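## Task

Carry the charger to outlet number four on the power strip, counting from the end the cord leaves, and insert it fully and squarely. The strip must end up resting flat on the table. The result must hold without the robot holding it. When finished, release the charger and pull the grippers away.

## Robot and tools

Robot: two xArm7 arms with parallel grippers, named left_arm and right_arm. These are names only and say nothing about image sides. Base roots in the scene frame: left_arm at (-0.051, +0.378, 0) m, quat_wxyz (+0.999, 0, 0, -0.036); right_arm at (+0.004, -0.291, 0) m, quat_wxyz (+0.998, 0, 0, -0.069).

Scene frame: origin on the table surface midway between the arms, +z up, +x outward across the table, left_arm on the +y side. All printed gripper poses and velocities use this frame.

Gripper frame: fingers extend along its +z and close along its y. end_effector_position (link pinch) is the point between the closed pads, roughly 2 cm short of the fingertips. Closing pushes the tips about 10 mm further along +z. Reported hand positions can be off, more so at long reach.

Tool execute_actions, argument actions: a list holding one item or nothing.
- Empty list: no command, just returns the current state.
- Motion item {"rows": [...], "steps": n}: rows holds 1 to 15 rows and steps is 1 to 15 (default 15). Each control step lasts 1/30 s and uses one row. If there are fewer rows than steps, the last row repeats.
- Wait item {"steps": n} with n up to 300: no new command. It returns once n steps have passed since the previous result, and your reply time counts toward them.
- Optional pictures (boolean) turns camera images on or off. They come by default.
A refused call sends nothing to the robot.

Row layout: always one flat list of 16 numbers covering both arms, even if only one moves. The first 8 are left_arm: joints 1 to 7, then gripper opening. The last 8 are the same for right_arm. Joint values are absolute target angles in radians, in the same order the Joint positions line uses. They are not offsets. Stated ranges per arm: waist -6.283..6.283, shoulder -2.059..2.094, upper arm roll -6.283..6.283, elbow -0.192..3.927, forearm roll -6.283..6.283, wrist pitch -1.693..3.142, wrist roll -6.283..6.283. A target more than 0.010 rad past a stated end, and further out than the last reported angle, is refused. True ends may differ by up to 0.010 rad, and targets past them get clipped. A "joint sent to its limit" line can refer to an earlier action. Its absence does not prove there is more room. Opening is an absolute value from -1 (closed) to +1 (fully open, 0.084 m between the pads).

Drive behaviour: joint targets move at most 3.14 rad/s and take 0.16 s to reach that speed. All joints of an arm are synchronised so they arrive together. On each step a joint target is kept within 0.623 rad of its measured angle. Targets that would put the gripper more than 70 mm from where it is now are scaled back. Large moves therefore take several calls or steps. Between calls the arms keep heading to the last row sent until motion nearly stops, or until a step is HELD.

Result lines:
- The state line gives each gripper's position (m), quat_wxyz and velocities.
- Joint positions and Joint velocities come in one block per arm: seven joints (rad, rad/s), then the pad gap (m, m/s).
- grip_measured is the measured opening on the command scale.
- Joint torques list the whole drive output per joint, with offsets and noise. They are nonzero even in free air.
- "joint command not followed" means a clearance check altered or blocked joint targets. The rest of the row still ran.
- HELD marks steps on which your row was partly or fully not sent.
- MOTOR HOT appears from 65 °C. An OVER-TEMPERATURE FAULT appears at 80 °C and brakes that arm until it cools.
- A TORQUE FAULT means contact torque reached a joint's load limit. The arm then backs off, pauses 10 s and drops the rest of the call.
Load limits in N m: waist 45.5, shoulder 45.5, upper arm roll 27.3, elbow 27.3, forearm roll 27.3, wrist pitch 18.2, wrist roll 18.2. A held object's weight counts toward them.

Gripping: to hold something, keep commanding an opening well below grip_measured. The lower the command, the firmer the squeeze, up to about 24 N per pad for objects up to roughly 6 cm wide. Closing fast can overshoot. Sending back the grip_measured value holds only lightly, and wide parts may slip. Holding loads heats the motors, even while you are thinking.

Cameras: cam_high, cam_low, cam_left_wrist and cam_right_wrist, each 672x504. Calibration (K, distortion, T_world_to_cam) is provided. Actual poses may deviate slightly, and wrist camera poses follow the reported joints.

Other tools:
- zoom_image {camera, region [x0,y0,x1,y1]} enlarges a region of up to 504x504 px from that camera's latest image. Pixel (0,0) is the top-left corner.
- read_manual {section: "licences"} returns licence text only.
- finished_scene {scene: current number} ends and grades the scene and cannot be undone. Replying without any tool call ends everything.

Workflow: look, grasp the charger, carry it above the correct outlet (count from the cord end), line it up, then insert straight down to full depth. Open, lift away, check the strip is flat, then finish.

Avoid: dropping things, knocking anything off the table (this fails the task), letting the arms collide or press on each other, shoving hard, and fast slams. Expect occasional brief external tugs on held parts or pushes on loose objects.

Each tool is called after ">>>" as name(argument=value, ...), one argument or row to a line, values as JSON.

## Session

>>> execute_actions(
  actions=[],
)

Scene clock: 0.00 s of 5400.00 s.
left_arm: end_effector_position=(+0.3406, -0.4062, +0.2610) grip_measured=+1.00 end_effector_quat_wxyz=(+0.731, +0.673, +0.086, -0.066) end_effector_velocity=(+0.000, +0.000, -0.000) end_effector_angular_velocity=(+0.000, -0.001, -0.000) | right_arm: end_effector_position=(+0.3052, -0.5755, +0.1894) grip_measured=+1.00 end_effector_quat_wxyz=(-0.410, +0.774, -0.474, +0.088) end_effector_velocity=(+0.001, -0.000, +0.001) end_effector_angular_velocity=(-0.001, -0.002, +0.001)
Joint positions: left_arm=[-0.817  1.078 -0.273  2.229 -2.125  0.618  0.664  0.084] | right_arm=[-0.752  0.099 -0.286  0.969  0.812  1.402 -0.451  0.084]
Joint velocities: left_arm=[-0.     0.     0.     0.     0.001  0.     0.    -0.   ] | right_arm=[ 0.    -0.     0.001  0.001  0.001  0.    -0.     0.   ]
Joint torques (N m, as the arm reports them, + toward a larger angle): no reading
camera_calibration (this result's frames):
cam_left_wrist: T_world_to_cam=[[0.206684, 0.0829159, 0.974888, -0.255333], [-0.977498, -0.0254572, 0.209402, 0.334407], [0.0421807, -0.996231, 0.0757886, -0.311909], [0, 0, 0, 1]] pos_world=[0.392811, -0.281049, 0.202535]
cam_right_wrist: T_world_to_cam=[[-0.661414, -0.225485, -0.715324, 0.237115], [-0.53707, 0.808122, 0.241857, 0.648204], [0.523534, 0.544147, -0.655604, 0.411944], [0, 0, 0, 1]] pos_world=[0.289296, -0.69452, 0.282913]

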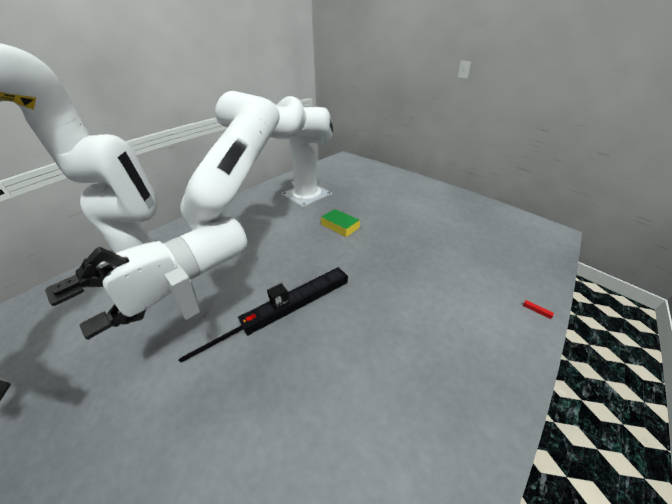

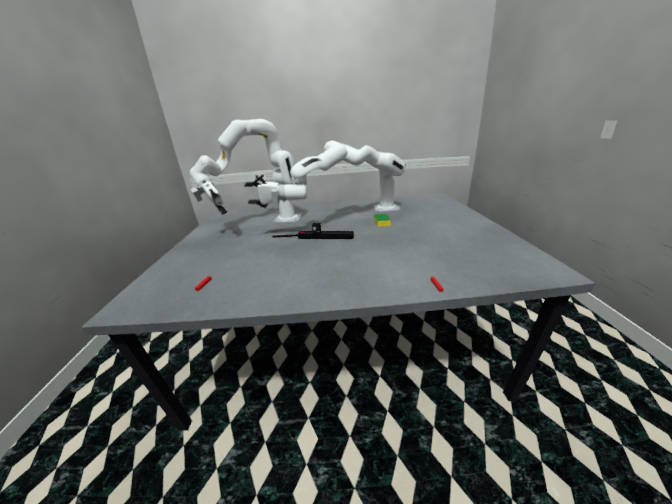

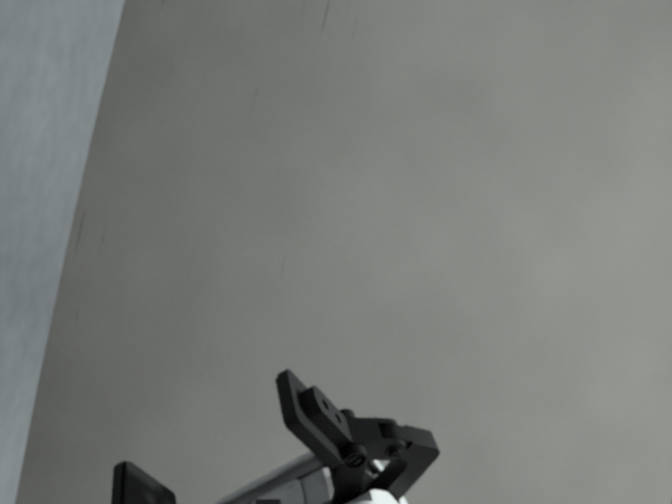

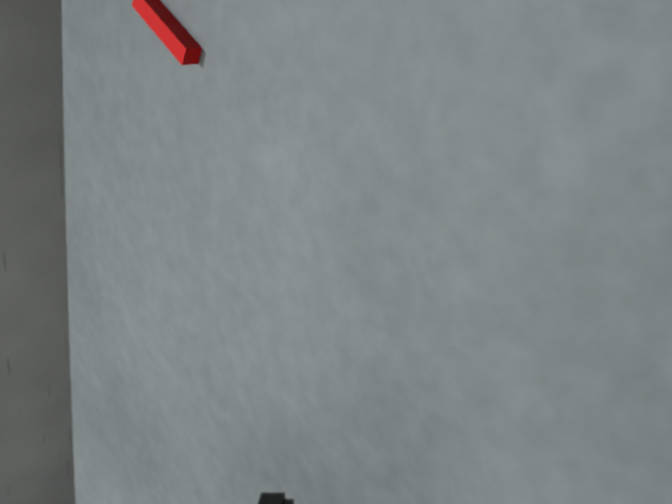

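>>> zoom_image(
  camera="cam_high",
  region=[170, 250, 370, 370],
)

Region (170, 250, 370, 370) of cam_high's 672x504 image, scaled by 2.520, with more detail than that image has; it fills the top 302 rows of this view, and the rest is white.

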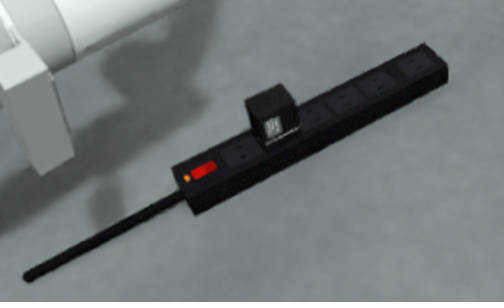

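>>> execute_actions(
  actions=[
    {"rows": [[-0.3,0.05,0,1.08,0,1.03,-1.75,-1, -0.752,0.099,-0.286,0.969,0.812,1.402,-0.451,1]], "steps": 15},
  ],
  pictures=false,
)

>>> execute_actions(
  actions=[
    {"steps": 30},
  ],
  pictures=false,
)

Scene clock: 32.53 s of 5400.00 s.
left_arm: end_effector_position=(+0.4349, -0.2809, +0.3228) grip_measured=-1.00 end_effector_quat_wxyz=(+0.688, +0.720, +0.070, -0.062) end_effector_velocity=(+0.125, +0.344, +0.116) end_effector_angular_velocity=(+0.518, +0.095, -0.071) | right_arm: end_effector_position=(+0.3052, -0.5754, +0.1893) grip_measured=+1.00 end_effector_quat_wxyz=(-0.410, +0.774, -0.474, +0.088) end_effector_velocity=(-0.000, -0.000, -0.001) end_effector_angular_velocity=(+0.001, +0.001, -0.002)
Joint positions: left_arm=[-0.606  0.775 -0.161  1.926 -1.821  0.785  0.36   0.   ] | right_arm=[-0.752  0.099 -0.286  0.969  0.812  1.402 -0.451  0.084]
Joint velocities: left_arm=[ 0.457 -0.848  0.243 -0.842  0.846  0.361 -0.843  0.   ] | right_arm=[-0.     0.002 -0.     0.     0.001 -0.001  0.    -0.   ]
Joint torques (N m, as the arm reports them, + toward a larger angle): left_arm=[  0.2  -36.98  -2.44  14.76   0.29   0.97   0.6 ] | right_arm=[  1.28 -20.06  -0.97  13.46   0.63  -0.18   0.34]
Steps of this call (steps 1 to 90: nothing new was sent; then 29.03 s passed at rest; steps 91 to 105: all 15 steps of this action). Readings (joint positions):
91: left_arm=[-0.817 1.078 -0.273 2.229 -2.125 0.618 0.664] | right_arm=[-0.752 0.099 -0.286 0.969 0.812 1.402 -0.451]
92: left_arm=[-0.814 1.074 -0.272 2.224 -2.120 0.622 0.659] | right_arm=[-0.752 0.099 -0.286 0.969 0.812 1.402 -0.451]
94: left_arm=[-0.792 1.043 -0.261 2.184 -2.086 0.646 0.624] | right_arm=[-0.752 0.099 -0.286 0.969 0.812 1.402 -0.451]
98: left_arm=[-0.717 0.953 -0.220 2.104 -1.999 0.697 0.538] | right_arm=[-0.752 0.099 -0.286 0.969 0.812 1.402 -0.451]
105: the state above

Scene clock: 33.53 s of 5400.00 s.
left_arm: end_effector_position=(+0.3891, +0.0769, +0.2244) grip_measured=-1.00 end_effector_quat_wxyz=(+0.211, +0.898, +0.361, -0.134) end_effector_velocity=(-0.035, +0.370, -0.154) end_effector_angular_velocity=(+1.571, +0.340, +0.769) | right_arm: end_effector_position=(+0.3052, -0.5754, +0.1893) grip_measured=+1.00 end_effector_quat_wxyz=(-0.410, +0.774, -0.474, +0.088) end_effector_velocity=(+0.001, +0.000, +0.000) end_effector_angular_velocity=(-0.001, -0.001, +0.001)
Joint positions: left_arm=[-0.33   0.124 -0.016  1.171 -0.59   1.006 -0.872  0.   ] | right_arm=[-0.752  0.099 -0.286  0.969  0.812  1.402 -0.451  0.084]
Joint velocities: left_arm=[ 0.107 -0.264  0.056 -0.327  1.737  0.086 -1.734  0.   ] | right_arm=[-0.    -0.001  0.002 -0.     0.    -0.001  0.    -0.   ]
Joint torques (N m, as the arm reports them, + toward a larger angle): left_arm=[  1.01 -22.26  -0.47  14.78  -0.17  -1.58   0.57] | right_arm=[  1.21 -19.91  -1.11  13.08   0.28  -0.12   0.36]
Steps of this call (steps 1 to 30: the robot went on to your last target). Readings (joint positions):
1: left_arm=[-0.591 0.746 -0.153 1.897 -1.793 0.797 0.332] | right_arm=[-0.752 0.099 -0.286 0.969 0.812 1.402 -0.451]
2: left_arm=[-0.576 0.717 -0.146 1.868 -1.763 0.809 0.302] | right_arm=[-0.752 0.099 -0.286 0.969 0.812 1.402 -0.451]
4: left_arm=[-0.547 0.655 -0.130 1.806 -1.702 0.832 0.241] | right_arm=[-0.752 0.099 -0.286 0.969 0.812 1.402 -0.451]
8: left_arm=[-0.495 0.528 -0.103 1.676 -1.570 0.873 0.109] | right_arm=[-0.752 0.099 -0.286 0.969 0.812 1.402 -0.451]
30: the state above

>>> execute_actions(
  actions=[
    {"rows": [[-0.3,0.05,0,1.08,0,1.03,-1.75,-1, 0.876,0.0291,0,1.0682,0,1.0391,2.517,1]], "steps": 15},
  ],
  pictures=false,
)

>>> execute_actions(
  actions=[
    {"steps": 75},
  ],
)

Scene clock: 39.30 s of 5400.00 s.
left_arm: end_effector_position=(+0.3927, +0.2041, +0.1956) grip_measured=-1.00 end_effector_quat_wxyz=(-0.000, +0.772, +0.635, +0.000) end_effector_velocity=(+0.000, +0.000, +0.001) end_effector_angular_velocity=(-0.000, -0.002, -0.000) | right_arm: end_effector_position=(+0.3906, -0.4645, +0.1744) grip_measured=+1.00 end_effector_quat_wxyz=(-0.215, +0.901, -0.371, -0.058) end_effector_velocity=(+0.176, +0.291, +0.001) end_effector_angular_velocity=(-0.707, +0.458, +0.656)
Joint positions: left_arm=[-0.3   0.05  0.    1.08  0.    1.03 -1.75  0.  ] | right_arm=[-0.349  0.063 -0.138  1.02   0.428  1.217 -0.049  0.084]
Joint velocities: left_arm=[ 0.001 -0.002 -0.001 -0.     0.001 -0.     0.     0.   ] | right_arm=[ 0.956 -0.058  0.237  0.08  -0.727 -0.3    0.951  0.   ]
Joint torques (N m, as the arm reports them, + toward a larger angle): left_arm=[  1.83 -21.12  -0.19  14.29   0.17  -1.75   0.6 ] | right_arm=[ -0.09 -20.93  -1.09  13.57   0.33  -0.84   0.59]
Steps of this call (steps 1 to 45: the robot went on to your last target; steps 46 to 110: nothing new was sent; then 1.60 s passed at rest; steps 111 to 125: all 15 steps of this action). Readings (joint positions):
111: left_arm=[-0.300 0.050 -0.000 1.080 0.000 1.030 -1.750] | right_arm=[-0.752 0.099 -0.286 0.969 0.812 1.402 -0.451]
112: left_arm=[-0.300 0.050 -0.000 1.080 -0.000 1.030 -1.750] | right_arm=[-0.748 0.099 -0.286 0.970 0.807 1.399 -0.446]
114: left_arm=[-0.300 0.050 -0.000 1.080 -0.000 1.030 -1.750] | right_arm=[-0.711 0.094 -0.275 0.975 0.765 1.373 -0.404]
118: left_arm=[-0.300 0.050 -0.000 1.080 0.000 1.030 -1.750] | right_arm=[-0.578 0.081 -0.209 0.996 0.638 1.307 -0.276]
125: the state above

Scene clock: 41.80 s of 5400.00 s.
left_arm: end_effector_position=(+0.3927, +0.2041, +0.1956) grip_measured=-1.00 end_effector_quat_wxyz=(-0.000, +0.772, +0.635, +0.000) end_effector_velocity=(-0.000, -0.001, +0.000) end_effector_angular_velocity=(-0.000, -0.001, -0.002) | right_arm: end_effector_position=(+0.3525, +0.0260, +0.2000) grip_measured=+1.00 end_effector_quat_wxyz=(+0.000, +0.630, -0.777, -0.000) end_effector_velocity=(-0.001, -0.001, -0.000) end_effector_angular_velocity=(-0.000, +0.002, -0.002)
Joint positions: left_arm=[-0.3   0.05 -0.    1.08 -0.    1.03 -1.75  0.  ] | right_arm=[ 0.876  0.029 -0.     1.068  0.     1.039  2.517  0.084]
Joint velocities: left_arm=[-0.002 -0.     0.     0.     0.    -0.     0.     0.   ] | right_arm=[-0.    -0.001 -0.001 -0.002  0.002  0.001  0.    -0.   ]
Joint torques (N m, as the arm reports them, + toward a larger angle): left_arm=[  1.77 -21.02  -0.15  14.33   0.17  -1.79   0.58] | right_arm=[  1.33 -20.4   -0.82  15.04  -0.23  -1.73   0.53]
Steps of this call (steps 1 to 75: the robot went on to your last target). Readings (joint positions):
1: left_arm=[-0.300 0.050 0.000 1.080 0.000 1.030 -1.750] | right_arm=[-0.318 0.062 -0.131 1.023 0.404 1.208 -0.017]
2: left_arm=[-0.300 0.050 0.000 1.080 -0.000 1.030 -1.750] | right_arm=[-0.286 0.060 -0.124 1.025 0.383 1.198 0.014]
4: left_arm=[-0.300 0.050 -0.000 1.080 -0.000 1.030 -1.750] | right_arm=[-0.224 0.057 -0.111 1.030 0.343 1.182 0.077]
8: left_arm=[-0.300 0.050 -0.000 1.080 0.000 1.030 -1.750] | right_arm=[-0.102 0.051 -0.090 1.037 0.276 1.154 0.198]
75: the state above
All arms were judged still, so your last target was given up. Only a new action makes them travel on or press farther. Fingers that are still opening or closing keep moving.
camera_calibration (this result's frames):
cam_left_wrist: T_world_to_cam=[[0.980153, -0.198235, -0.0019598, -0.308242], [-0.198242, -0.980138, -0.00538381, 0.345406], [-0.000853617, 0.00566548, -0.999984, 0.321691], [0, 0, 0, 1]] pos_world=[0.370873, 0.275619, 0.322942]
cam_right_wrist: T_world_to_cam=[[-0.979915, 0.199239, 0.0083294, 0.368161], [0.199182, 0.979936, -0.00724333, -0.0291278], [-0.00960543, -0.00543878, -0.999939, 0.337935], [0, 0, 0, 1]] pos_world=[0.369815, -0.0429709, 0.334637]

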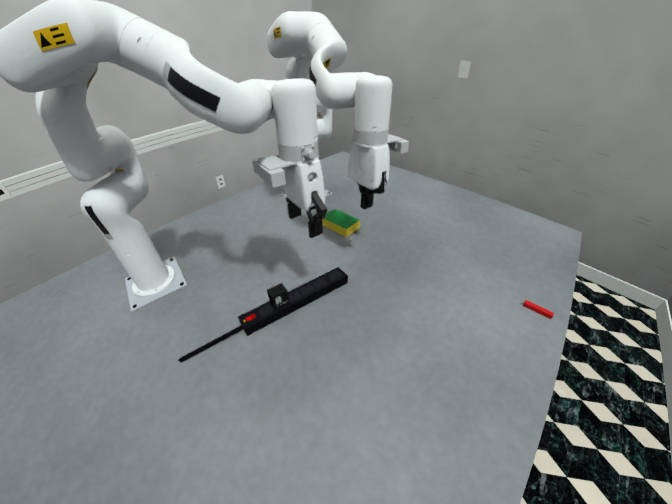

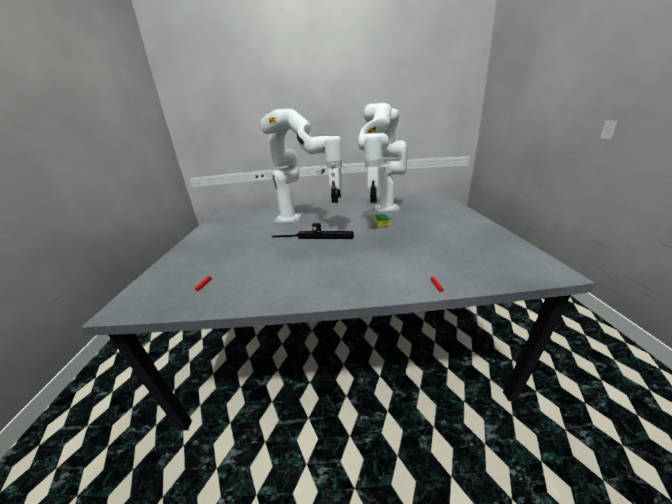

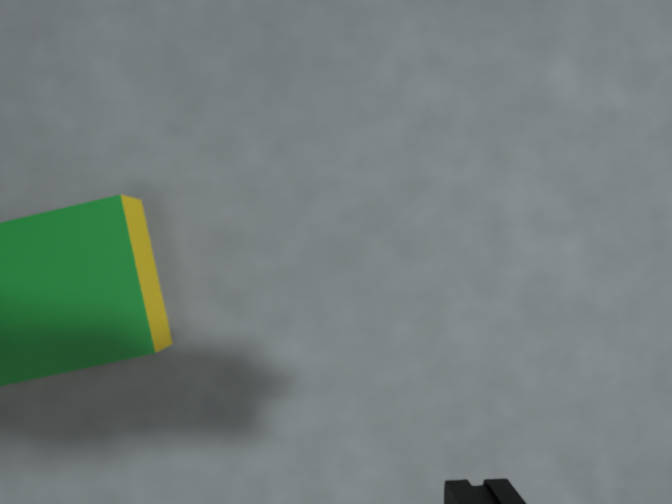

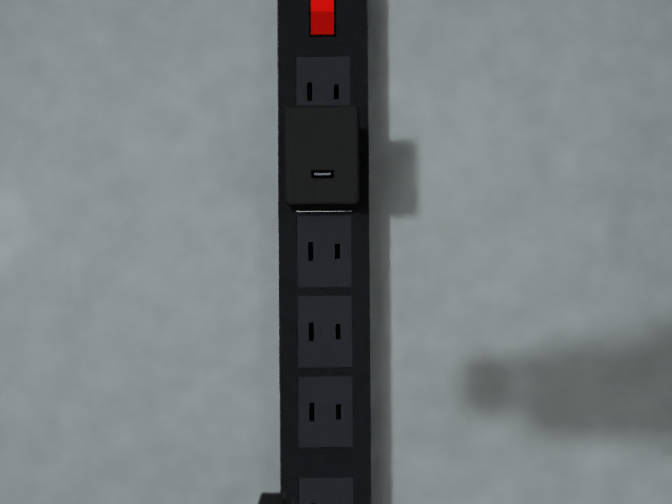

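>>> execute_actions(
  actions=[
    {"rows": [[-0.3,0.05,0,1.08,0,1.03,-1.75,-1, 0.6564,-0.0162,0,0.7628,0,0.7789,2.2855,1],[-0.3,0.05,0,1.08,0,1.03,-1.75,-1, 0.6564,-0.0162,0,0.7628,0,0.7789,2.2855,1],[-0.3,0.05,0,1.08,0,1.03,-1.75,-1, 0.6564,-0.0162,0,0.7628,0,0.7789,2.2855,1],[-0.5957,0.4543,0,1.3175,0,0.8632,-2.043,-1, 0.6564,-0.0162,0,0.7628,0,0.7789,2.2855,1]], "steps": 15},
  ],
  pictures=false,
)

>>> execute_actions(
  actions=[
    {"rows": [[-0.5957,0.4543,0,1.3175,0,0.8632,-2.043,-1, 0.6564,-0.0162,0,0.7628,0,0.7789,2.2855,1],[-0.5957,0.4543,0,1.3175,0,0.8632,-2.043,-1, 0.6564,-0.0162,0,0.7628,0,0.7789,2.2855,1],[-0.5957,0.4543,0,1.3175,0,0.8632,-2.043,-1, 0.6564,0.048,0,0.737,0,0.689,2.2855,1],[-0.5957,0.4543,0,1.3175,0,0.8632,-2.043,-1, 0.6564,0.048,0,0.737,0,0.689,2.2855,1],[-0.5957,0.4543,0,1.3175,0,0.8632,-2.043,-1, 0.6564,0.048,0,0.737,0,0.689,2.2855,1],[-0.5957,0.4543,0,1.3175,0,0.8632,-2.043,-1, 0.6564,0.048,0,0.737,0,0.689,2.2855,1],[-0.5957,0.4543,0,1.3175,0,0.8632,-2.043,-1, 0.6564,0.048,0,0.737,0,0.689,2.2855,1],[-0.5957,0.4543,0,1.3175,0,0.8632,-2.043,-1, 0.6564,0.1151,0,0.7166,0,0.6015,2.2855,1]], "steps": 15},
  ],
  pictures=false,
)

>>> execute_actions(
  actions=[
    {"rows": [[-0.5957,0.4543,0,1.3175,0,0.8632,-2.043,-1, 0.6564,0.1151,0,0.7166,0,0.6015,2.2855,0.6],[-0.5957,0.4543,0,1.3175,0,0.8632,-2.043,-1, 0.6564,0.1151,0,0.7166,0,0.6015,2.2855,0.3],[-0.5957,0.4543,0,1.3175,0,0.8632,-2.043,-1, 0.6564,0.1151,0,0.7166,0,0.6015,2.2855,0.1]], "steps": 15},
  ],
)

Scene clock: 101.50 s of 5400.00 s.
left_arm: end_effector_position=(+0.4014, +0.0933, +0.1342) grip_measured=-1.00 end_effector_quat_wxyz=(-0.000, +0.773, +0.635, -0.000) end_effector_velocity=(-0.027, -0.337, -0.207) end_effector_angular_velocity=(-0.000, -0.000, -0.005) | right_arm: end_effector_position=(+0.3683, -0.0790, +0.1231) grip_measured=+1.00 end_effector_quat_wxyz=(+0.001, +0.633, -0.774, -0.000) end_effector_velocity=(+0.001, -0.025, -0.020) end_effector_angular_velocity=(+0.030, -0.052, +0.071)
Joint positions: left_arm=[-0.488  0.307 -0.     1.231 -0.     0.924 -1.936  0.   ] | right_arm=[ 0.667 -0.013 -0.001  0.777 -0.     0.793  2.297  0.084]
Joint velocities: left_arm=[-0.562  0.768  0.001  0.452 -0.    -0.316 -0.556  0.   ] | right_arm=[-0.092 -0.036  0.04  -0.122 -0.001 -0.146 -0.122  0.   ]
Joint torques (N m, as the arm reports them, + toward a larger angle): left_arm=[  0.69 -25.92  -0.67  13.32   0.12  -1.71   0.41] | right_arm=[  3.6  -18.59  -0.25  14.78   0.14  -1.57   0.56]
Steps of this call (steps 1 to 90: nothing new was sent; then 56.20 s passed at rest; steps 91 to 105: all 15 steps of this action). Readings (joint positions):
91: left_arm=[-0.300 0.050 -0.000 1.080 0.000 1.030 -1.750] | right_arm=[0.876 0.029 0.000 1.068 0.000 1.039 2.517]
92: left_arm=[-0.300 0.050 -0.000 1.080 -0.000 1.030 -1.750] | right_arm=[0.873 0.028 0.001 1.064 0.000 1.034 2.513]
94: left_arm=[-0.300 0.050 0.000 1.080 0.000 1.030 -1.750] | right_arm=[0.847 0.021 0.006 1.027 0.000 0.999 2.482]
98: left_arm=[-0.350 0.119 0.005 1.126 0.000 0.999 -1.803] | right_arm=[0.759 0.006 -0.003 0.905 -0.000 0.902 2.395]
105: the state above

Scene clock: 102.00 s of 5400.00 s.
left_arm: end_effector_position=(+0.3913, +0.0304, +0.0932) grip_measured=-1.00 end_effector_quat_wxyz=(+0.001, +0.772, +0.635, +0.000) end_effector_velocity=(-0.010, -0.011, -0.009) end_effector_angular_velocity=(+0.003, +0.012, -0.015) | right_arm: end_effector_position=(+0.3668, -0.0839, +0.0650) grip_measured=+1.00 end_effector_quat_wxyz=(+0.003, +0.635, -0.773, -0.000) end_effector_velocity=(+0.011, +0.004, -0.035) end_effector_angular_velocity=(+0.021, -0.038, -0.004)
Joint positions: left_arm=[-0.594  0.452  0.001  1.317  0.     0.864 -2.042  0.   ] | right_arm=[ 0.657  0.106  0.     0.718 -0.     0.617  2.286  0.084]
Joint velocities: left_arm=[-0.015  0.017 -0.011  0.002 -0.001 -0.004 -0.009  0.   ] | right_arm=[-0.002  0.096 -0.003 -0.019  0.    -0.159 -0.001  0.   ]
Joint torques (N m, as the arm reports them, + toward a larger angle): left_arm=[  2.12 -29.03  -0.08  13.66   0.15  -1.81   0.65] | right_arm=[  1.09 -21.69  -0.57  13.89  -0.2   -2.16   0.37]
Steps of this call (steps 1 to 15: all 15 steps of this action). Readings (joint positions):
1: left_arm=[-0.507 0.333 -0.000 1.246 -0.000 0.913 -1.954] | right_arm=[0.664 -0.014 -0.000 0.774 -0.000 0.789 2.294]
2: left_arm=[-0.525 0.358 -0.000 1.261 -0.000 0.903 -1.973] | right_arm=[0.662 -0.015 0.001 0.771 0.000 0.786 2.292]
4: left_arm=[-0.559 0.404 -0.001 1.287 -0.000 0.885 -2.005] | right_arm=[0.660 -0.013 0.001 0.767 0.000 0.777 2.289]
8: left_arm=[-0.588 0.443 -0.002 1.308 -0.000 0.869 -2.033] | right_arm=[0.658 0.031 0.001 0.745 0.000 0.716 2.286]
15: the state above

Scene clock: 102.50 s of 5400.00 s.
left_arm: end_effector_position=(+0.3902, +0.0292, +0.0921) grip_measured=-1.00 end_effector_quat_wxyz=(+0.000, +0.773, +0.634, +0.000) end_effector_velocity=(+0.000, +0.001, -0.000) end_effector_angular_velocity=(-0.001, +0.000, +0.002) | right_arm: end_effector_position=(+0.3682, -0.0833, +0.0622) grip_measured=+0.09 end_effector_quat_wxyz=(-0.000, +0.634, -0.773, +0.000) end_effector_velocity=(-0.000, -0.001, -0.001) end_effector_angular_velocity=(-0.002, +0.001, +0.001)
Joint positions: left_arm=[-0.596  0.454  0.     1.318  0.     0.863 -2.043  0.   ] | right_arm=[ 0.656  0.115  0.     0.717 -0.     0.602  2.286  0.048]
Joint velocities: left_arm=[ 0.002  0.    -0.     0.    -0.001 -0.     0.     0.   ] | right_arm=[ 0.     0.002 -0.001 -0.001 -0.002 -0.001  0.     0.   ]
Joint torques (N m, as the arm reports them, + toward a larger angle): left_arm=[  1.87 -28.79  -0.34  13.59   0.19  -1.82   0.55] | right_arm=[  1.75 -19.23  -0.66  11.94  -0.31  -1.64   0.42]
Steps of this call (steps 1 to 15: all 15 steps of this action). Readings (joint positions):
1: left_arm=[-0.594 0.452 0.001 1.317 0.000 0.864 -2.042] | right_arm=[0.657 0.109 0.000 0.718 -0.000 0.612 2.286]
2: left_arm=[-0.595 0.453 0.000 1.317 0.000 0.864 -2.042] | right_arm=[0.657 0.110 0.000 0.718 0.000 0.609 2.286]
4: left_arm=[-0.595 0.453 0.000 1.317 0.000 0.863 -2.043] | right_arm=[0.657 0.112 0.000 0.718 0.000 0.605 2.286]
8: left_arm=[-0.595 0.454 0.000 1.317 0.000 0.863 -2.043] | right_arm=[0.656 0.114 0.000 0.717 0.000 0.602 2.286]
15: the state above
camera_calibration (this result's frames):
cam_left_wrist: T_world_to_cam=[[0.979632, -0.200792, -0.00187095, -0.340422], [-0.200799, -0.979618, -0.00535847, 0.173855], [-0.000756879, 0.00562502, -0.999984, 0.219081], [0, 0, 0, 1]] pos_world=[0.368564, 0.100725, 0.219372]
cam_right_wrist: T_world_to_cam=[[-0.982215, 0.187586, 0.0080864, 0.406297], [0.187531, 0.982233, -0.00703143, 0.0783398], [-0.00926173, -0.00538993, -0.999943, 0.199532], [0, 0, 0, 1]] pos_world=[0.386227, -0.152088, 0.196786]

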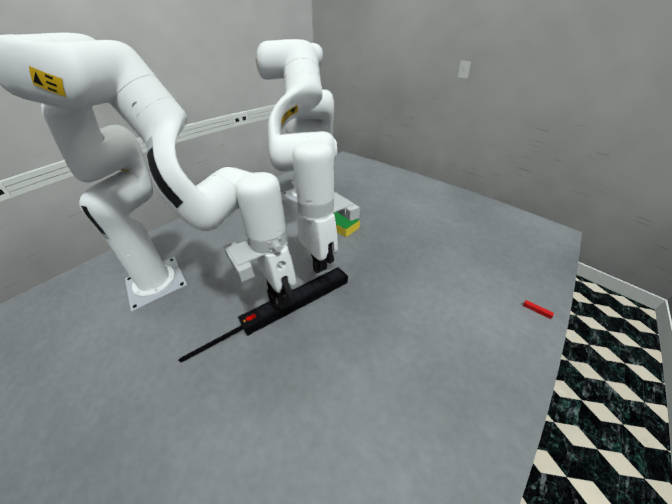

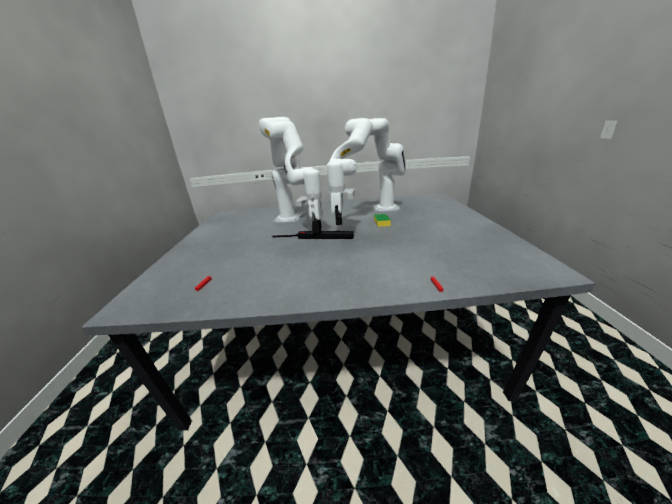

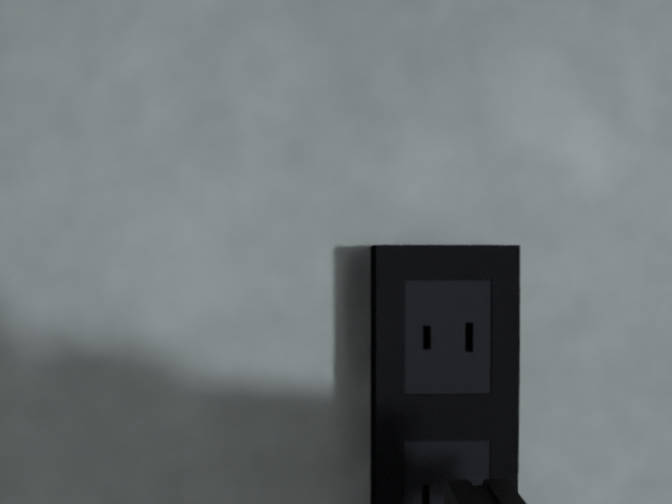

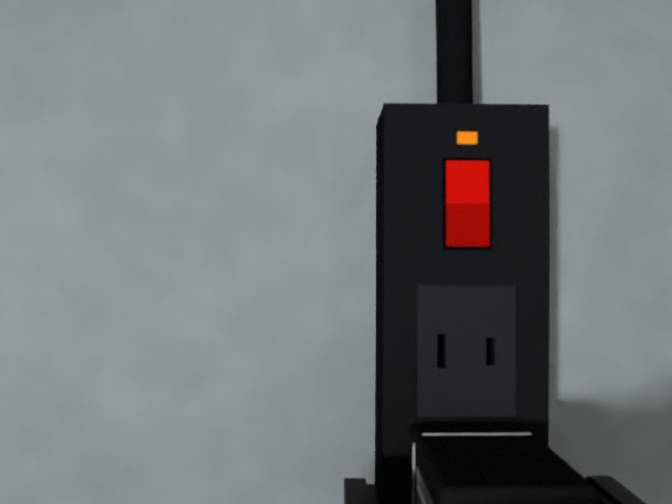

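>>> execute_actions(
  actions=[
    {"rows": [[-0.5957,0.49,0,1.304,0,0.814,-2.043,-1, 0.6525,0.1081,0,0.7073,0,0.5992,2.2816,0.1],[-0.5957,0.49,0,1.304,0,0.814,-2.043,-1, 0.6525,0.1081,0,0.7073,0,0.5992,2.2816,0.1],[-0.5957,0.49,0,1.304,0,0.814,-2.043,-1, 0.6525,0.1081,0,0.7073,0,0.5992,2.2816,0.1],[-0.5957,0.49,0,1.304,0,0.814,-2.043,-1, 0.6525,0.1081,0,0.7073,0,0.5992,2.2816,0.1],[-0.5957,0.49,0,1.304,0,0.814,-2.043,-1, 0.6525,0.1081,0,0.7073,0,0.5992,2.2816,0.1],[-0.5957,0.5211,0,1.296,0,0.7749,-2.043,-1, 0.6525,0.1081,0,0.7073,0,0.5992,2.2816,0.0],[-0.5957,0.5211,0,1.296,0,0.7749,-2.043,-1, 0.6525,0.1081,0,0.7073,0,0.5992,2.2816,-0.08],[-0.5957,0.5211,0,1.296,0,0.7749,-2.043,-1, 0.6525,0.1081,0,0.7073,0,0.5992,2.2816,-0.16]], "steps": 15},
  ],
  pictures=false,
)

>>> execute_actions(
  actions=[
    {"rows": [[-0.5957,0.5211,0,1.296,0,0.7749,-2.043,-1, 0.6525,0.1081,0,0.7073,0,0.5992,2.2816,-0.2],[-0.5957,0.5211,0,1.296,0,0.7749,-2.043,-1, 0.6525,0.1081,0,0.7073,0,0.5992,2.2816,-0.24],[-0.5957,0.5211,0,1.296,0,0.7749,-2.043,-1, 0.6525,0.1081,0,0.7073,0,0.5992,2.2816,-0.28],[-0.5957,0.5211,0,1.296,0,0.7749,-2.043,-1, 0.6525,0.1081,0,0.7073,0,0.5992,2.2816,-0.32],[-0.5957,0.5211,0,1.296,0,0.7749,-2.043,-1, 0.6525,0.1081,0,0.7073,0,0.5992,2.2816,-0.36],[-0.5957,0.5211,0,1.296,0,0.7749,-2.043,-1, 0.6525,0.1081,0,0.7073,0,0.5992,2.2816,-0.42],[-0.5957,0.5211,0,1.296,0,0.7749,-2.043,-1, 0.6525,0.1081,0,0.7073,0,0.5992,2.2816,-0.55],[-0.5957,0.5211,0,1.296,0,0.7749,-2.043,-1, 0.6525,0.1081,0,0.7073,0,0.5992,2.2816,-0.75],[-0.5957,0.5211,0,1.296,0,0.7749,-2.043,-1, 0.6525,0.1081,0,0.7073,0,0.5992,2.2816,-1]], "steps": 15},
  ],
)

Scene clock: 143.67 s of 5400.00 s.
left_arm: end_effector_position=(+0.3901, +0.0292, +0.0540) grip_measured=-1.00 end_effector_quat_wxyz=(-0.000, +0.773, +0.634, -0.000) end_effector_velocity=(+0.010, -0.009, +0.004) end_effector_angular_velocity=(-0.025, -0.032, -0.002) | right_arm: end_effector_position=(+0.3667, -0.0860, +0.0620) grip_measured=-0.17 end_effector_quat_wxyz=(-0.000, +0.634, -0.773, -0.000) end_effector_velocity=(+0.000, -0.000, -0.000) end_effector_angular_velocity=(-0.000, -0.001, -0.000)
Joint positions: left_arm=[-0.596  0.519  0.     1.297 -0.     0.778 -2.043  0.   ] | right_arm=[ 0.653  0.108  0.     0.707 -0.     0.599  2.282  0.036]
Joint velocities: left_arm=[-0.002  0.006  0.     0.013  0.001 -0.034 -0.     0.   ] | right_arm=[-0.     0.    -0.001  0.    -0.001 -0.001 -0.    -0.   ]
Joint torques (N m, as the arm reports them, + toward a larger angle): left_arm=[  1.93 -29.44  -0.34  13.09   0.22  -1.76   0.56] | right_arm=[  1.44 -18.98  -0.5   12.19  -0.04  -1.91   0.38]
Steps of this call (steps 1 to 15: the robot went on to your last target; steps 16 to 90: nothing new was sent; then 37.67 s passed at rest; steps 91 to 105: all 15 steps of this action). Readings (joint positions):
91: left_arm=[-0.596 0.454 -0.000 1.317 -0.000 0.863 -2.043] | right_arm=[0.656 0.115 0.000 0.716 -0.000 0.601 2.285]
92: left_arm=[-0.596 0.457 -0.000 1.317 0.000 0.858 -2.043] | right_arm=[0.656 0.114 0.000 0.715 -0.000 0.601 2.285]
94: left_arm=[-0.596 0.470 -0.000 1.313 0.000 0.838 -2.043] | right_arm=[0.654 0.111 0.000 0.711 -0.000 0.600 2.283]
98: left_arm=[-0.596 0.496 0.000 1.302 -0.000 0.807 -2.043] | right_arm=[0.653 0.109 -0.000 0.708 0.000 0.599 2.282]
105: the state above

Scene clock: 144.17 s of 5400.00 s.
left_arm: end_effector_position=(+0.3902, +0.0291, +0.0531) grip_measured=-1.00 end_effector_quat_wxyz=(+0.000, +0.773, +0.634, +0.000) end_effector_velocity=(-0.001, -0.000, -0.001) end_effector_angular_velocity=(+0.000, +0.002, +0.000) | right_arm: end_effector_position=(+0.3667, -0.0861, +0.0620) grip_measured=-0.33 end_effector_quat_wxyz=(-0.000, +0.634, -0.773, +0.000) end_effector_velocity=(+0.000, +0.000, -0.000) end_effector_angular_velocity=(-0.000, -0.000, +0.001)
Joint positions: left_arm=[-0.596  0.521 -0.     1.296  0.     0.775 -2.043  0.   ] | right_arm=[ 0.652  0.108 -0.     0.707 -0.     0.599  2.282  0.03 ]
Joint velocities: left_arm=[ 0.     0.001 -0.001 -0.    -0.001  0.    -0.     0.   ] | right_arm=[-0.     0.001  0.001  0.001 -0.     0.    -0.    -0.   ]
Joint torques (N m, as the arm reports them, + toward a larger angle): left_arm=[  1.77 -29.41  -0.26  13.04   0.16  -1.86   0.5 ] | right_arm=[  1.64 -19.14  -0.53  12.21  -0.45  -1.65   0.55]
Steps of this call (steps 1 to 15: all 15 steps of this action). Readings (joint positions):
1: left_arm=[-0.596 0.519 -0.000 1.297 0.000 0.777 -2.043] | right_arm=[0.653 0.108 0.000 0.707 -0.000 0.599 2.282]
2: left_arm=[-0.596 0.519 -0.000 1.297 0.000 0.776 -2.043] | right_arm=[0.653 0.108 0.000 0.707 -0.000 0.599 2.282]
4: left_arm=[-0.596 0.520 -0.000 1.297 0.000 0.776 -2.043] | right_arm=[0.653 0.108 0.000 0.707 -0.000 0.599 2.282]
8: left_arm=[-0.596 0.521 -0.000 1.296 0.000 0.775 -2.043] | right_arm=[0.652 0.108 -0.000 0.707 0.000 0.599 2.282]
15: the state above
camera_calibration (this result's frames):
cam_left_wrist: T_world_to_cam=[[0.979613, -0.200887, -0.00182669, -0.340479], [-0.200894, -0.979599, -0.005317, 0.173614], [-0.00072131, 0.00557557, -0.999984, 0.180074], [0, 0, 0, 1]] pos_world=[0.368545, 0.10067, 0.180372]
cam_right_wrist: T_world_to_cam=[[-0.982202, 0.187645, 0.00824074, 0.405379], [0.187589, 0.982221, -0.00717228, 0.0812755], [-0.00944008, -0.00549876, -0.99994, 0.199427], [0, 0, 0, 1]] pos_world=[0.3848, -0.154801, 0.196657]

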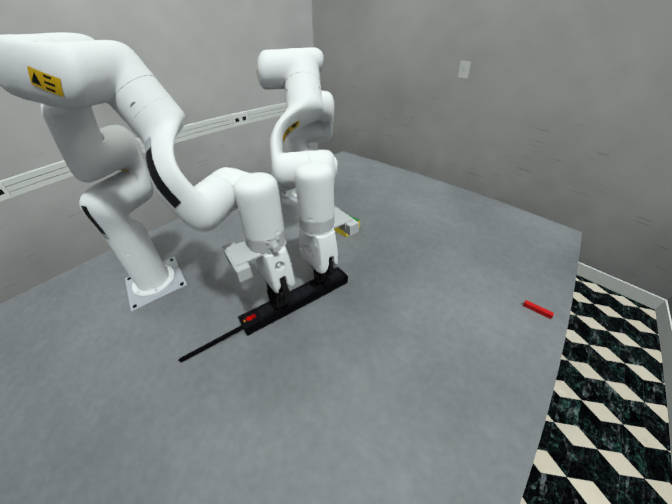

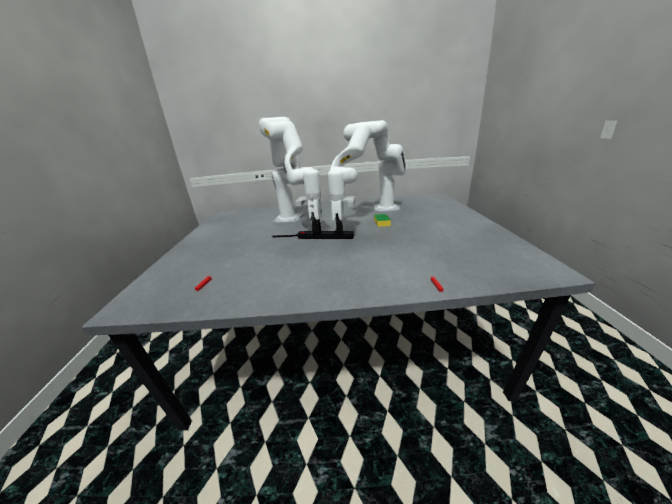

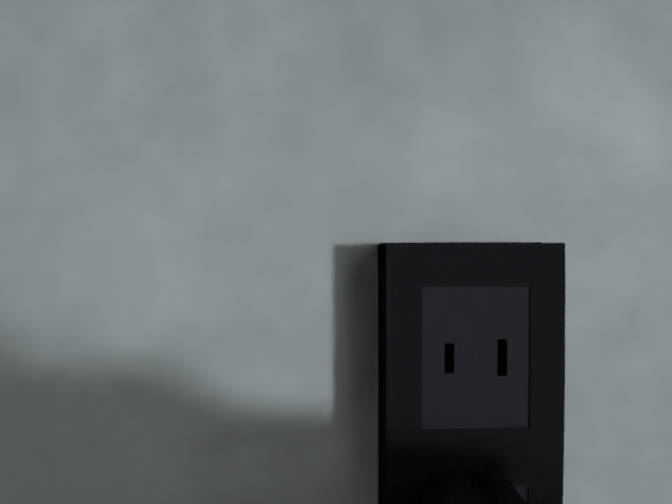

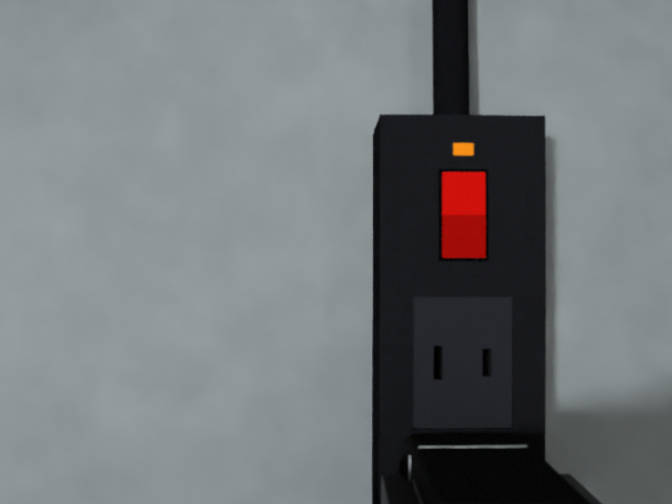

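>>> execute_actions(
  actions=[
    {"rows": [[-0.5957,0.5229,0,1.2957,0,0.7728,-2.043,-1, 0.6525,0.1081,0,0.7073,0,0.5992,2.2816,-1],[-0.5957,0.5229,0,1.2957,0,0.7728,-2.043,-1, 0.6525,0.1081,0,0.7073,0,0.5992,2.2816,-1],[-0.5957,0.5248,0,1.2953,0,0.7705,-2.043,-1, 0.6525,0.1081,0,0.7073,0,0.5992,2.2816,-1],[-0.5957,0.5248,0,1.2953,0,0.7705,-2.043,-1, 0.6525,0.1081,0,0.7073,0,0.5992,2.2816,-1],[-0.5957,0.5266,0,1.2950,0,0.7684,-2.043,-1, 0.6525,0.1081,0,0.7073,0,0.5992,2.2816,-1],[-0.5957,0.5266,0,1.2950,0,0.7684,-2.043,-1, 0.6525,0.1081,0,0.7073,0,0.5992,2.2816,-1],[-0.5957,0.5285,0,1.2947,0,0.7662,-2.043,-1, 0.6525,0.1081,0,0.7073,0,0.5992,2.2816,-1]], "steps": 15},
  ],
  pictures=false,
)

Scene clock: 155.43 s of 5400.00 s.
left_arm: end_effector_position=(+0.3902, +0.0292, +0.0491) grip_measured=-1.00 end_effector_quat_wxyz=(-0.000, +0.773, +0.634, -0.000) end_effector_velocity=(+0.002, +0.000, +0.000) end_effector_angular_velocity=(-0.003, -0.003, +0.004) | right_arm: end_effector_position=(+0.3667, -0.0861, +0.0620) grip_measured=-0.33 end_effector_quat_wxyz=(-0.000, +0.634, -0.773, -0.000) end_effector_velocity=(+0.000, -0.001, -0.000) end_effector_angular_velocity=(+0.000, +0.000, -0.003)
Joint positions: left_arm=[-0.596  0.528  0.     1.295  0.     0.767 -2.043  0.   ] | right_arm=[ 0.652  0.108 -0.     0.707 -0.     0.599  2.282  0.03 ]
Joint velocities: left_arm=[ 0.002  0.001  0.001  0.002 -0.001 -0.003 -0.     0.   ] | right_arm=[-0.     0.001 -0.001  0.     0.001 -0.001  0.     0.   ]
Joint torques (N m, as the arm reports them, + toward a larger angle): left_arm=[  1.63 -29.4   -0.28  13.05   0.1   -1.78   0.57] | right_arm=[  1.97 -19.66  -0.4   11.75  -0.2   -1.44   0.57]
Steps of this call (steps 1 to 15: the robot went on to your last target; steps 16 to 90: nothing new was sent; then 7.77 s passed at rest; steps 91 to 105: all 15 steps of this action). Readings (joint positions):
91: left_arm=[-0.596 0.521 0.000 1.296 -0.000 0.775 -2.043] | right_arm=[0.652 0.108 -0.000 0.707 -0.000 0.599 2.282]
92: left_arm=[-0.596 0.521 -0.000 1.296 0.000 0.774 -2.043] | right_arm=[0.652 0.108 -0.000 0.707 -0.000 0.599 2.282]
94: left_arm=[-0.596 0.522 -0.000 1.296 0.000 0.773 -2.043] | right_arm=[0.652 0.108 -0.000 0.707 -0.000 0.599 2.282]
98: left_arm=[-0.596 0.526 0.000 1.295 -0.000 0.770 -2.043] | right_arm=[0.652 0.108 -0.000 0.707 -0.000 0.599 2.282]
105: the state above

>>> execute_actions(
  actions=[
    {"rows": [[-0.5957,0.5304,0,1.2944,0,0.7640,-2.043,-1, 0.6525,0.1081,0,0.7073,0,0.5992,2.2816,-1],[-0.5957,0.5304,0,1.2944,0,0.7640,-2.043,-1, 0.6525,0.1081,0,0.7073,0,0.5992,2.2816,-1],[-0.5957,0.5304,0,1.2944,0,0.7640,-2.043,-1, 0.6525,0.1081,0,0.7073,0,0.5992,2.2816,-1],[-0.5957,0.5322,0,1.2941,0,0.7619,-2.043,-1, 0.6525,0.1081,0,0.7073,0,0.5992,2.2816,-1]], "steps": 15},
  ],
  pictures=false,
)

Scene clock: 161.97 s of 5400.00 s.
left_arm: end_effector_position=(+0.3907, +0.0288, +0.0481) grip_measured=-1.00 end_effector_quat_wxyz=(+0.001, +0.773, +0.634, +0.000) end_effector_velocity=(+0.000, +0.000, -0.001) end_effector_angular_velocity=(-0.000, +0.000, +0.000) | right_arm: end_effector_position=(+0.3667, -0.0861, +0.0620) grip_measured=-0.33 end_effector_quat_wxyz=(-0.000, +0.634, -0.773, -0.000) end_effector_velocity=(-0.000, -0.001, -0.001) end_effector_angular_velocity=(-0.002, +0.002, -0.002)
Joint positions: left_arm=[-0.596  0.531  0.     1.295  0.     0.762 -2.043  0.   ] | right_arm=[ 0.652  0.108 -0.     0.707  0.     0.599  2.282  0.03 ]
Joint velocities: left_arm=[ 0.001  0.001 -0.    -0.    -0.    -0.002  0.001  0.   ] | right_arm=[-0.     0.001 -0.002  0.    -0.     0.002  0.    -0.   ]
Joint torques (N m, as the arm reports them, + toward a larger angle): left_arm=[  1.74 -24.4   -0.43  11.55   0.03  -2.19   0.65] | right_arm=[  1.45 -18.64  -0.08  11.62  -0.17  -1.54   0.36]
Steps of this call (steps 1 to 15: the robot went on to your last target; steps 16 to 90: nothing new was sent; then 3.03 s passed at rest; steps 91 to 105: all 15 steps of this action). Readings (joint positions):
91: left_arm=[-0.596 0.529 -0.000 1.295 -0.000 0.766 -2.043] | right_arm=[0.652 0.108 -0.000 0.707 -0.000 0.599 2.282]
92: left_arm=[-0.596 0.529 -0.000 1.295 0.000 0.766 -2.043] | right_arm=[0.652 0.108 -0.000 0.707 -0.000 0.599 2.282]
94: left_arm=[-0.596 0.529 0.000 1.295 0.000 0.765 -2.043] | right_arm=[0.652 0.108 -0.000 0.707 0.000 0.599 2.282]
98: left_arm=[-0.596 0.530 0.000 1.295 0.000 0.763 -2.043] | right_arm=[0.652 0.108 -0.000 0.707 -0.000 0.599 2.282]
105: the state above

>>> execute_actions(
  actions=[
    {"rows": [[-0.5957,0.5322,0,1.2941,0,0.7619,-2.043,-1, 0.6525,0.1071,0,0.7075,0,0.6004,2.2816,-1],[-0.5957,0.5322,0,1.2941,0,0.7619,-2.043,-1, 0.6525,0.1061,0,0.7077,0,0.6016,2.2816,-1],[-0.5957,0.5322,0,1.2941,0,0.7619,-2.043,-1, 0.6525,0.1051,0,0.7079,0,0.6028,2.2816,-1],[-0.5957,0.5322,0,1.2941,0,0.7619,-2.043,-1, 0.6525,0.1041,0,0.7081,0,0.6040,2.2816,-1],[-0.5957,0.5322,0,1.2941,0,0.7619,-2.043,-1, 0.6525,0.1031,0,0.7083,0,0.6052,2.2816,-1],[-0.5957,0.5322,0,1.2941,0,0.7619,-2.043,-1, 0.6525,0.1021,0,0.7086,0,0.6065,2.2816,-1],[-0.5957,0.5322,0,1.2941,0,0.7619,-2.043,-1, 0.6525,0.1011,0,0.7088,0,0.6077,2.2816,-1],[-0.5957,0.5322,0,1.2941,0,0.7619,-2.043,-1, 0.6525,0.1001,0,0.7090,0,0.6089,2.2816,-1],[-0.5957,0.5322,0,1.2941,0,0.7619,-2.043,-1, 0.6525,0.0991,0,0.7092,0,0.6101,2.2816,-1],[-0.5957,0.5322,0,1.2941,0,0.7619,-2.043,-1, 0.6525,0.0981,0,0.7094,0,0.6113,2.2816,-1],[-0.5957,0.5322,0,1.2941,0,0.7619,-2.043,-1, 0.6525,0.0971,0,0.7096,0,0.6125,2.2816,-1],[-0.5957,0.5322,0,1.2941,0,0.7619,-2.043,-1, 0.6525,0.0961,0,0.7098,0,0.6137,2.2816,-1],[-0.5957,0.5322,0,1.2941,0,0.7619,-2.043,-1, 0.6525,0.0951,0,0.7100,0,0.6149,2.2816,-1],[-0.5957,0.5322,0,1.2941,0,0.7619,-2.043,-1, 0.6525,0.0941,0,0.7103,0,0.6162,2.2816,-1],[-0.5957,0.5322,0,1.2941,0,0.7619,-2.043,-1, 0.6525,0.0931,0,0.7105,0,0.6174,2.2816,-1]], "steps": 15},
  ],
  pictures=false,
)

>>> execute_actions(
  actions=[
    {"rows": [[-0.5957,0.5322,0,1.2941,0,0.7619,-2.043,-1, 0.6525,0.0921,0,0.7107,0,0.6186,2.2816,-1],[-0.5957,0.5322,0,1.2941,0,0.7619,-2.043,-1, 0.6525,0.0911,0,0.7109,0,0.6198,2.2816,-1],[-0.5957,0.5322,0,1.2941,0,0.7619,-2.043,-1, 0.6525,0.0901,0,0.7112,0,0.6211,2.2816,-1],[-0.5957,0.5322,0,1.2941,0,0.7619,-2.043,-1, 0.6525,0.0891,0,0.7114,0,0.6223,2.2816,-1],[-0.5957,0.5322,0,1.2941,0,0.7619,-2.043,-1, 0.6525,0.0881,0,0.7116,0,0.6235,2.2816,-1],[-0.5957,0.5322,0,1.2941,0,0.7619,-2.043,-1, 0.6525,0.0871,0,0.7119,0,0.6248,2.2816,-1],[-0.5957,0.5322,0,1.2941,0,0.7619,-2.043,-1, 0.6525,0.0861,0,0.7121,0,0.6260,2.2816,-1],[-0.5957,0.5322,0,1.2941,0,0.7619,-2.043,-1, 0.6525,0.0851,0,0.7123,0,0.6272,2.2816,-1],[-0.5957,0.5322,0,1.2941,0,0.7619,-2.043,-1, 0.6525,0.0841,0,0.7126,0,0.6285,2.2816,-1],[-0.5957,0.5322,0,1.2941,0,0.7619,-2.043,-1, 0.6525,0.0830,0,0.7128,0,0.6298,2.2816,-1]], "steps": 15},
  ],
)

Scene clock: 194.67 s of 5400.00 s.
left_arm: end_effector_position=(+0.3905, +0.0285, +0.0477) grip_measured=-1.00 end_effector_quat_wxyz=(+0.001, +0.773, +0.634, +0.000) end_effector_velocity=(+0.001, +0.001, +0.002) end_effector_angular_velocity=(+0.001, -0.001, +0.001) | right_arm: end_effector_position=(+0.3659, -0.0867, +0.0656) grip_measured=-0.33 end_effector_quat_wxyz=(+0.001, +0.634, -0.773, -0.000) end_effector_velocity=(+0.002, -0.001, +0.014) end_effector_angular_velocity=(+0.002, -0.004, -0.004)
Joint positions: left_arm=[-0.596  0.532 -0.     1.295 -0.     0.761 -2.043  0.   ] | right_arm=[ 0.652  0.098 -0.     0.708 -0.     0.613  2.282  0.03 ]
Joint velocities: left_arm=[ 0.    -0.003  0.002  0.001  0.     0.004  0.     0.   ] | right_arm=[-0.    -0.034 -0.003  0.007 -0.     0.036  0.     0.   ]
Joint torques (N m, as the arm reports them, + toward a larger angle): left_arm=[  2.72 -12.92   0.19   6.15   0.28  -1.43   0.5 ] | right_arm=[  1.97 -23.7    0.12  14.56  -0.25  -1.66   0.29]
Steps of this call (steps 1 to 15: the robot went on to your last target; steps 16 to 90: nothing new was sent; then 29.20 s passed at rest; steps 91 to 105: all 15 steps of this action). Readings (joint positions):
91: left_arm=[-0.596 0.532 0.000 1.294 0.000 0.762 -2.043] | right_arm=[0.653 0.108 -0.000 0.707 -0.000 0.599 2.282]
92: left_arm=[-0.596 0.532 0.000 1.294 0.000 0.762 -2.043] | right_arm=[0.652 0.108 -0.000 0.707 -0.000 0.599 2.282]
94: left_arm=[-0.596 0.532 -0.000 1.294 -0.000 0.762 -2.043] | right_arm=[0.652 0.108 -0.000 0.707 0.000 0.600 2.282]
98: left_arm=[-0.596 0.532 -0.000 1.295 -0.000 0.761 -2.043] | right_arm=[0.653 0.105 0.000 0.707 0.000 0.604 2.282]
105: the state above

Scene clock: 195.17 s of 5400.00 s.
left_arm: end_effector_position=(+0.3907, +0.0288, +0.0471) grip_measured=-1.00 end_effector_quat_wxyz=(+0.001, +0.773, +0.634, +0.000) end_effector_velocity=(-0.000, +0.001, -0.000) end_effector_angular_velocity=(-0.001, -0.002, +0.000) | right_arm: end_effector_position=(+0.3671, -0.0860, +0.0727) grip_measured=-0.33 end_effector_quat_wxyz=(-0.001, +0.634, -0.773, +0.000) end_effector_velocity=(-0.002, -0.000, -0.000) end_effector_angular_velocity=(-0.001, +0.003, -0.001)
Joint positions: left_arm=[-0.596  0.533  0.     1.295  0.     0.76  -2.043  0.   ] | right_arm=[ 0.652  0.082 -0.     0.713 -0.     0.63   2.281  0.03 ]
Joint velocities: left_arm=[ 0.001 -0.002 -0.    -0.004  0.001 -0.004 -0.     0.   ] | right_arm=[-0.    -0.002  0.001 -0.003  0.001  0.003  0.001  0.   ]
Joint torques (N m, as the arm reports them, + toward a larger angle): left_arm=[  2.52 -14.83   0.03   5.51   0.12   0.23   0.59] | right_arm=[  2.62 -20.08   0.43  14.36  -0.02  -2.94   0.53]
Steps of this call (steps 1 to 15: all 15 steps of this action). Readings (joint positions):
1: left_arm=[-0.596 0.531 -0.000 1.295 -0.000 0.761 -2.043] | right_arm=[0.652 0.097 -0.000 0.709 -0.000 0.615 2.282]
2: left_arm=[-0.596 0.531 -0.000 1.295 -0.000 0.762 -2.043] | right_arm=[0.652 0.096 -0.000 0.709 -0.000 0.616 2.282]
4: left_arm=[-0.596 0.530 -0.000 1.295 -0.000 0.762 -2.043] | right_arm=[0.652 0.094 -0.000 0.710 -0.000 0.618 2.282]
8: left_arm=[-0.596 0.529 -0.000 1.295 -0.000 0.762 -2.043] | right_arm=[0.652 0.090 -0.000 0.711 -0.000 0.623 2.282]
15: the state above
camera_calibration (this result's frames):
cam_left_wrist: T_world_to_cam=[[0.979631, -0.200807, -0.000042754, -0.341173], [-0.200805, -0.97962, -0.00460493, 0.173333], [0.000882821, 0.00451972, -0.999989, 0.173549], [0, 0, 0, 1]] pos_world=[0.368876, 0.100506, 0.174331]
cam_right_wrist: T_world_to_cam=[[-0.982223, 0.187578, 0.00726294, 0.4057], [0.187533, 0.982237, -0.00647345, 0.0811813], [-0.00834821, -0.00499633, -0.999953, 0.209713], [0, 0, 0, 1]] pos_world=[0.385014, -0.154792, 0.207282]

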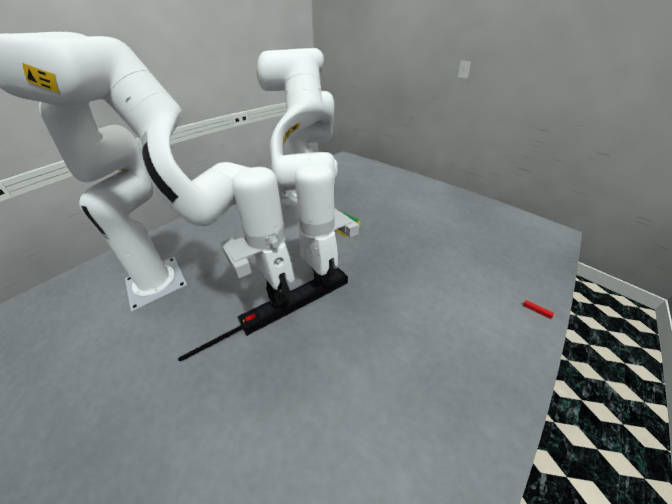

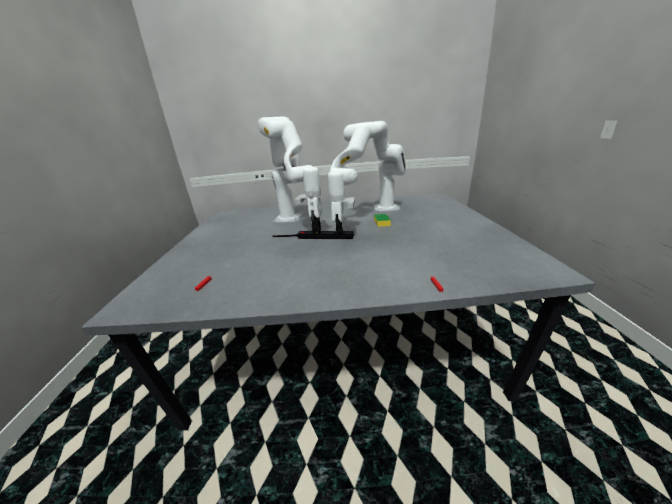

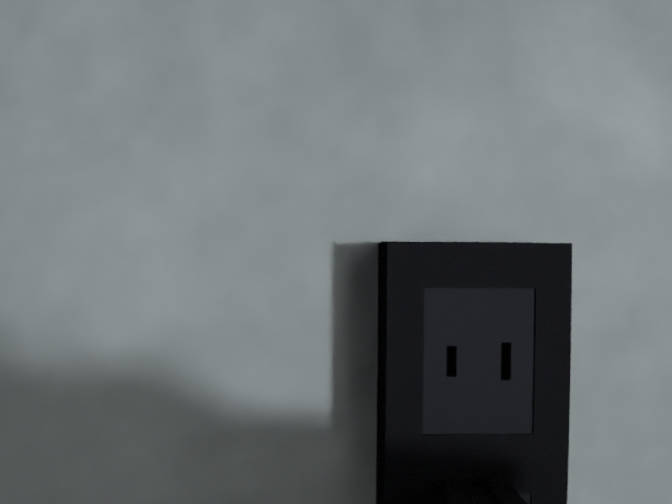

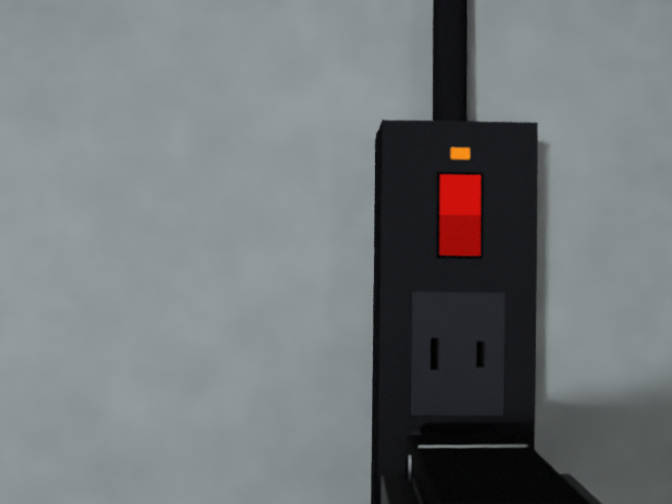

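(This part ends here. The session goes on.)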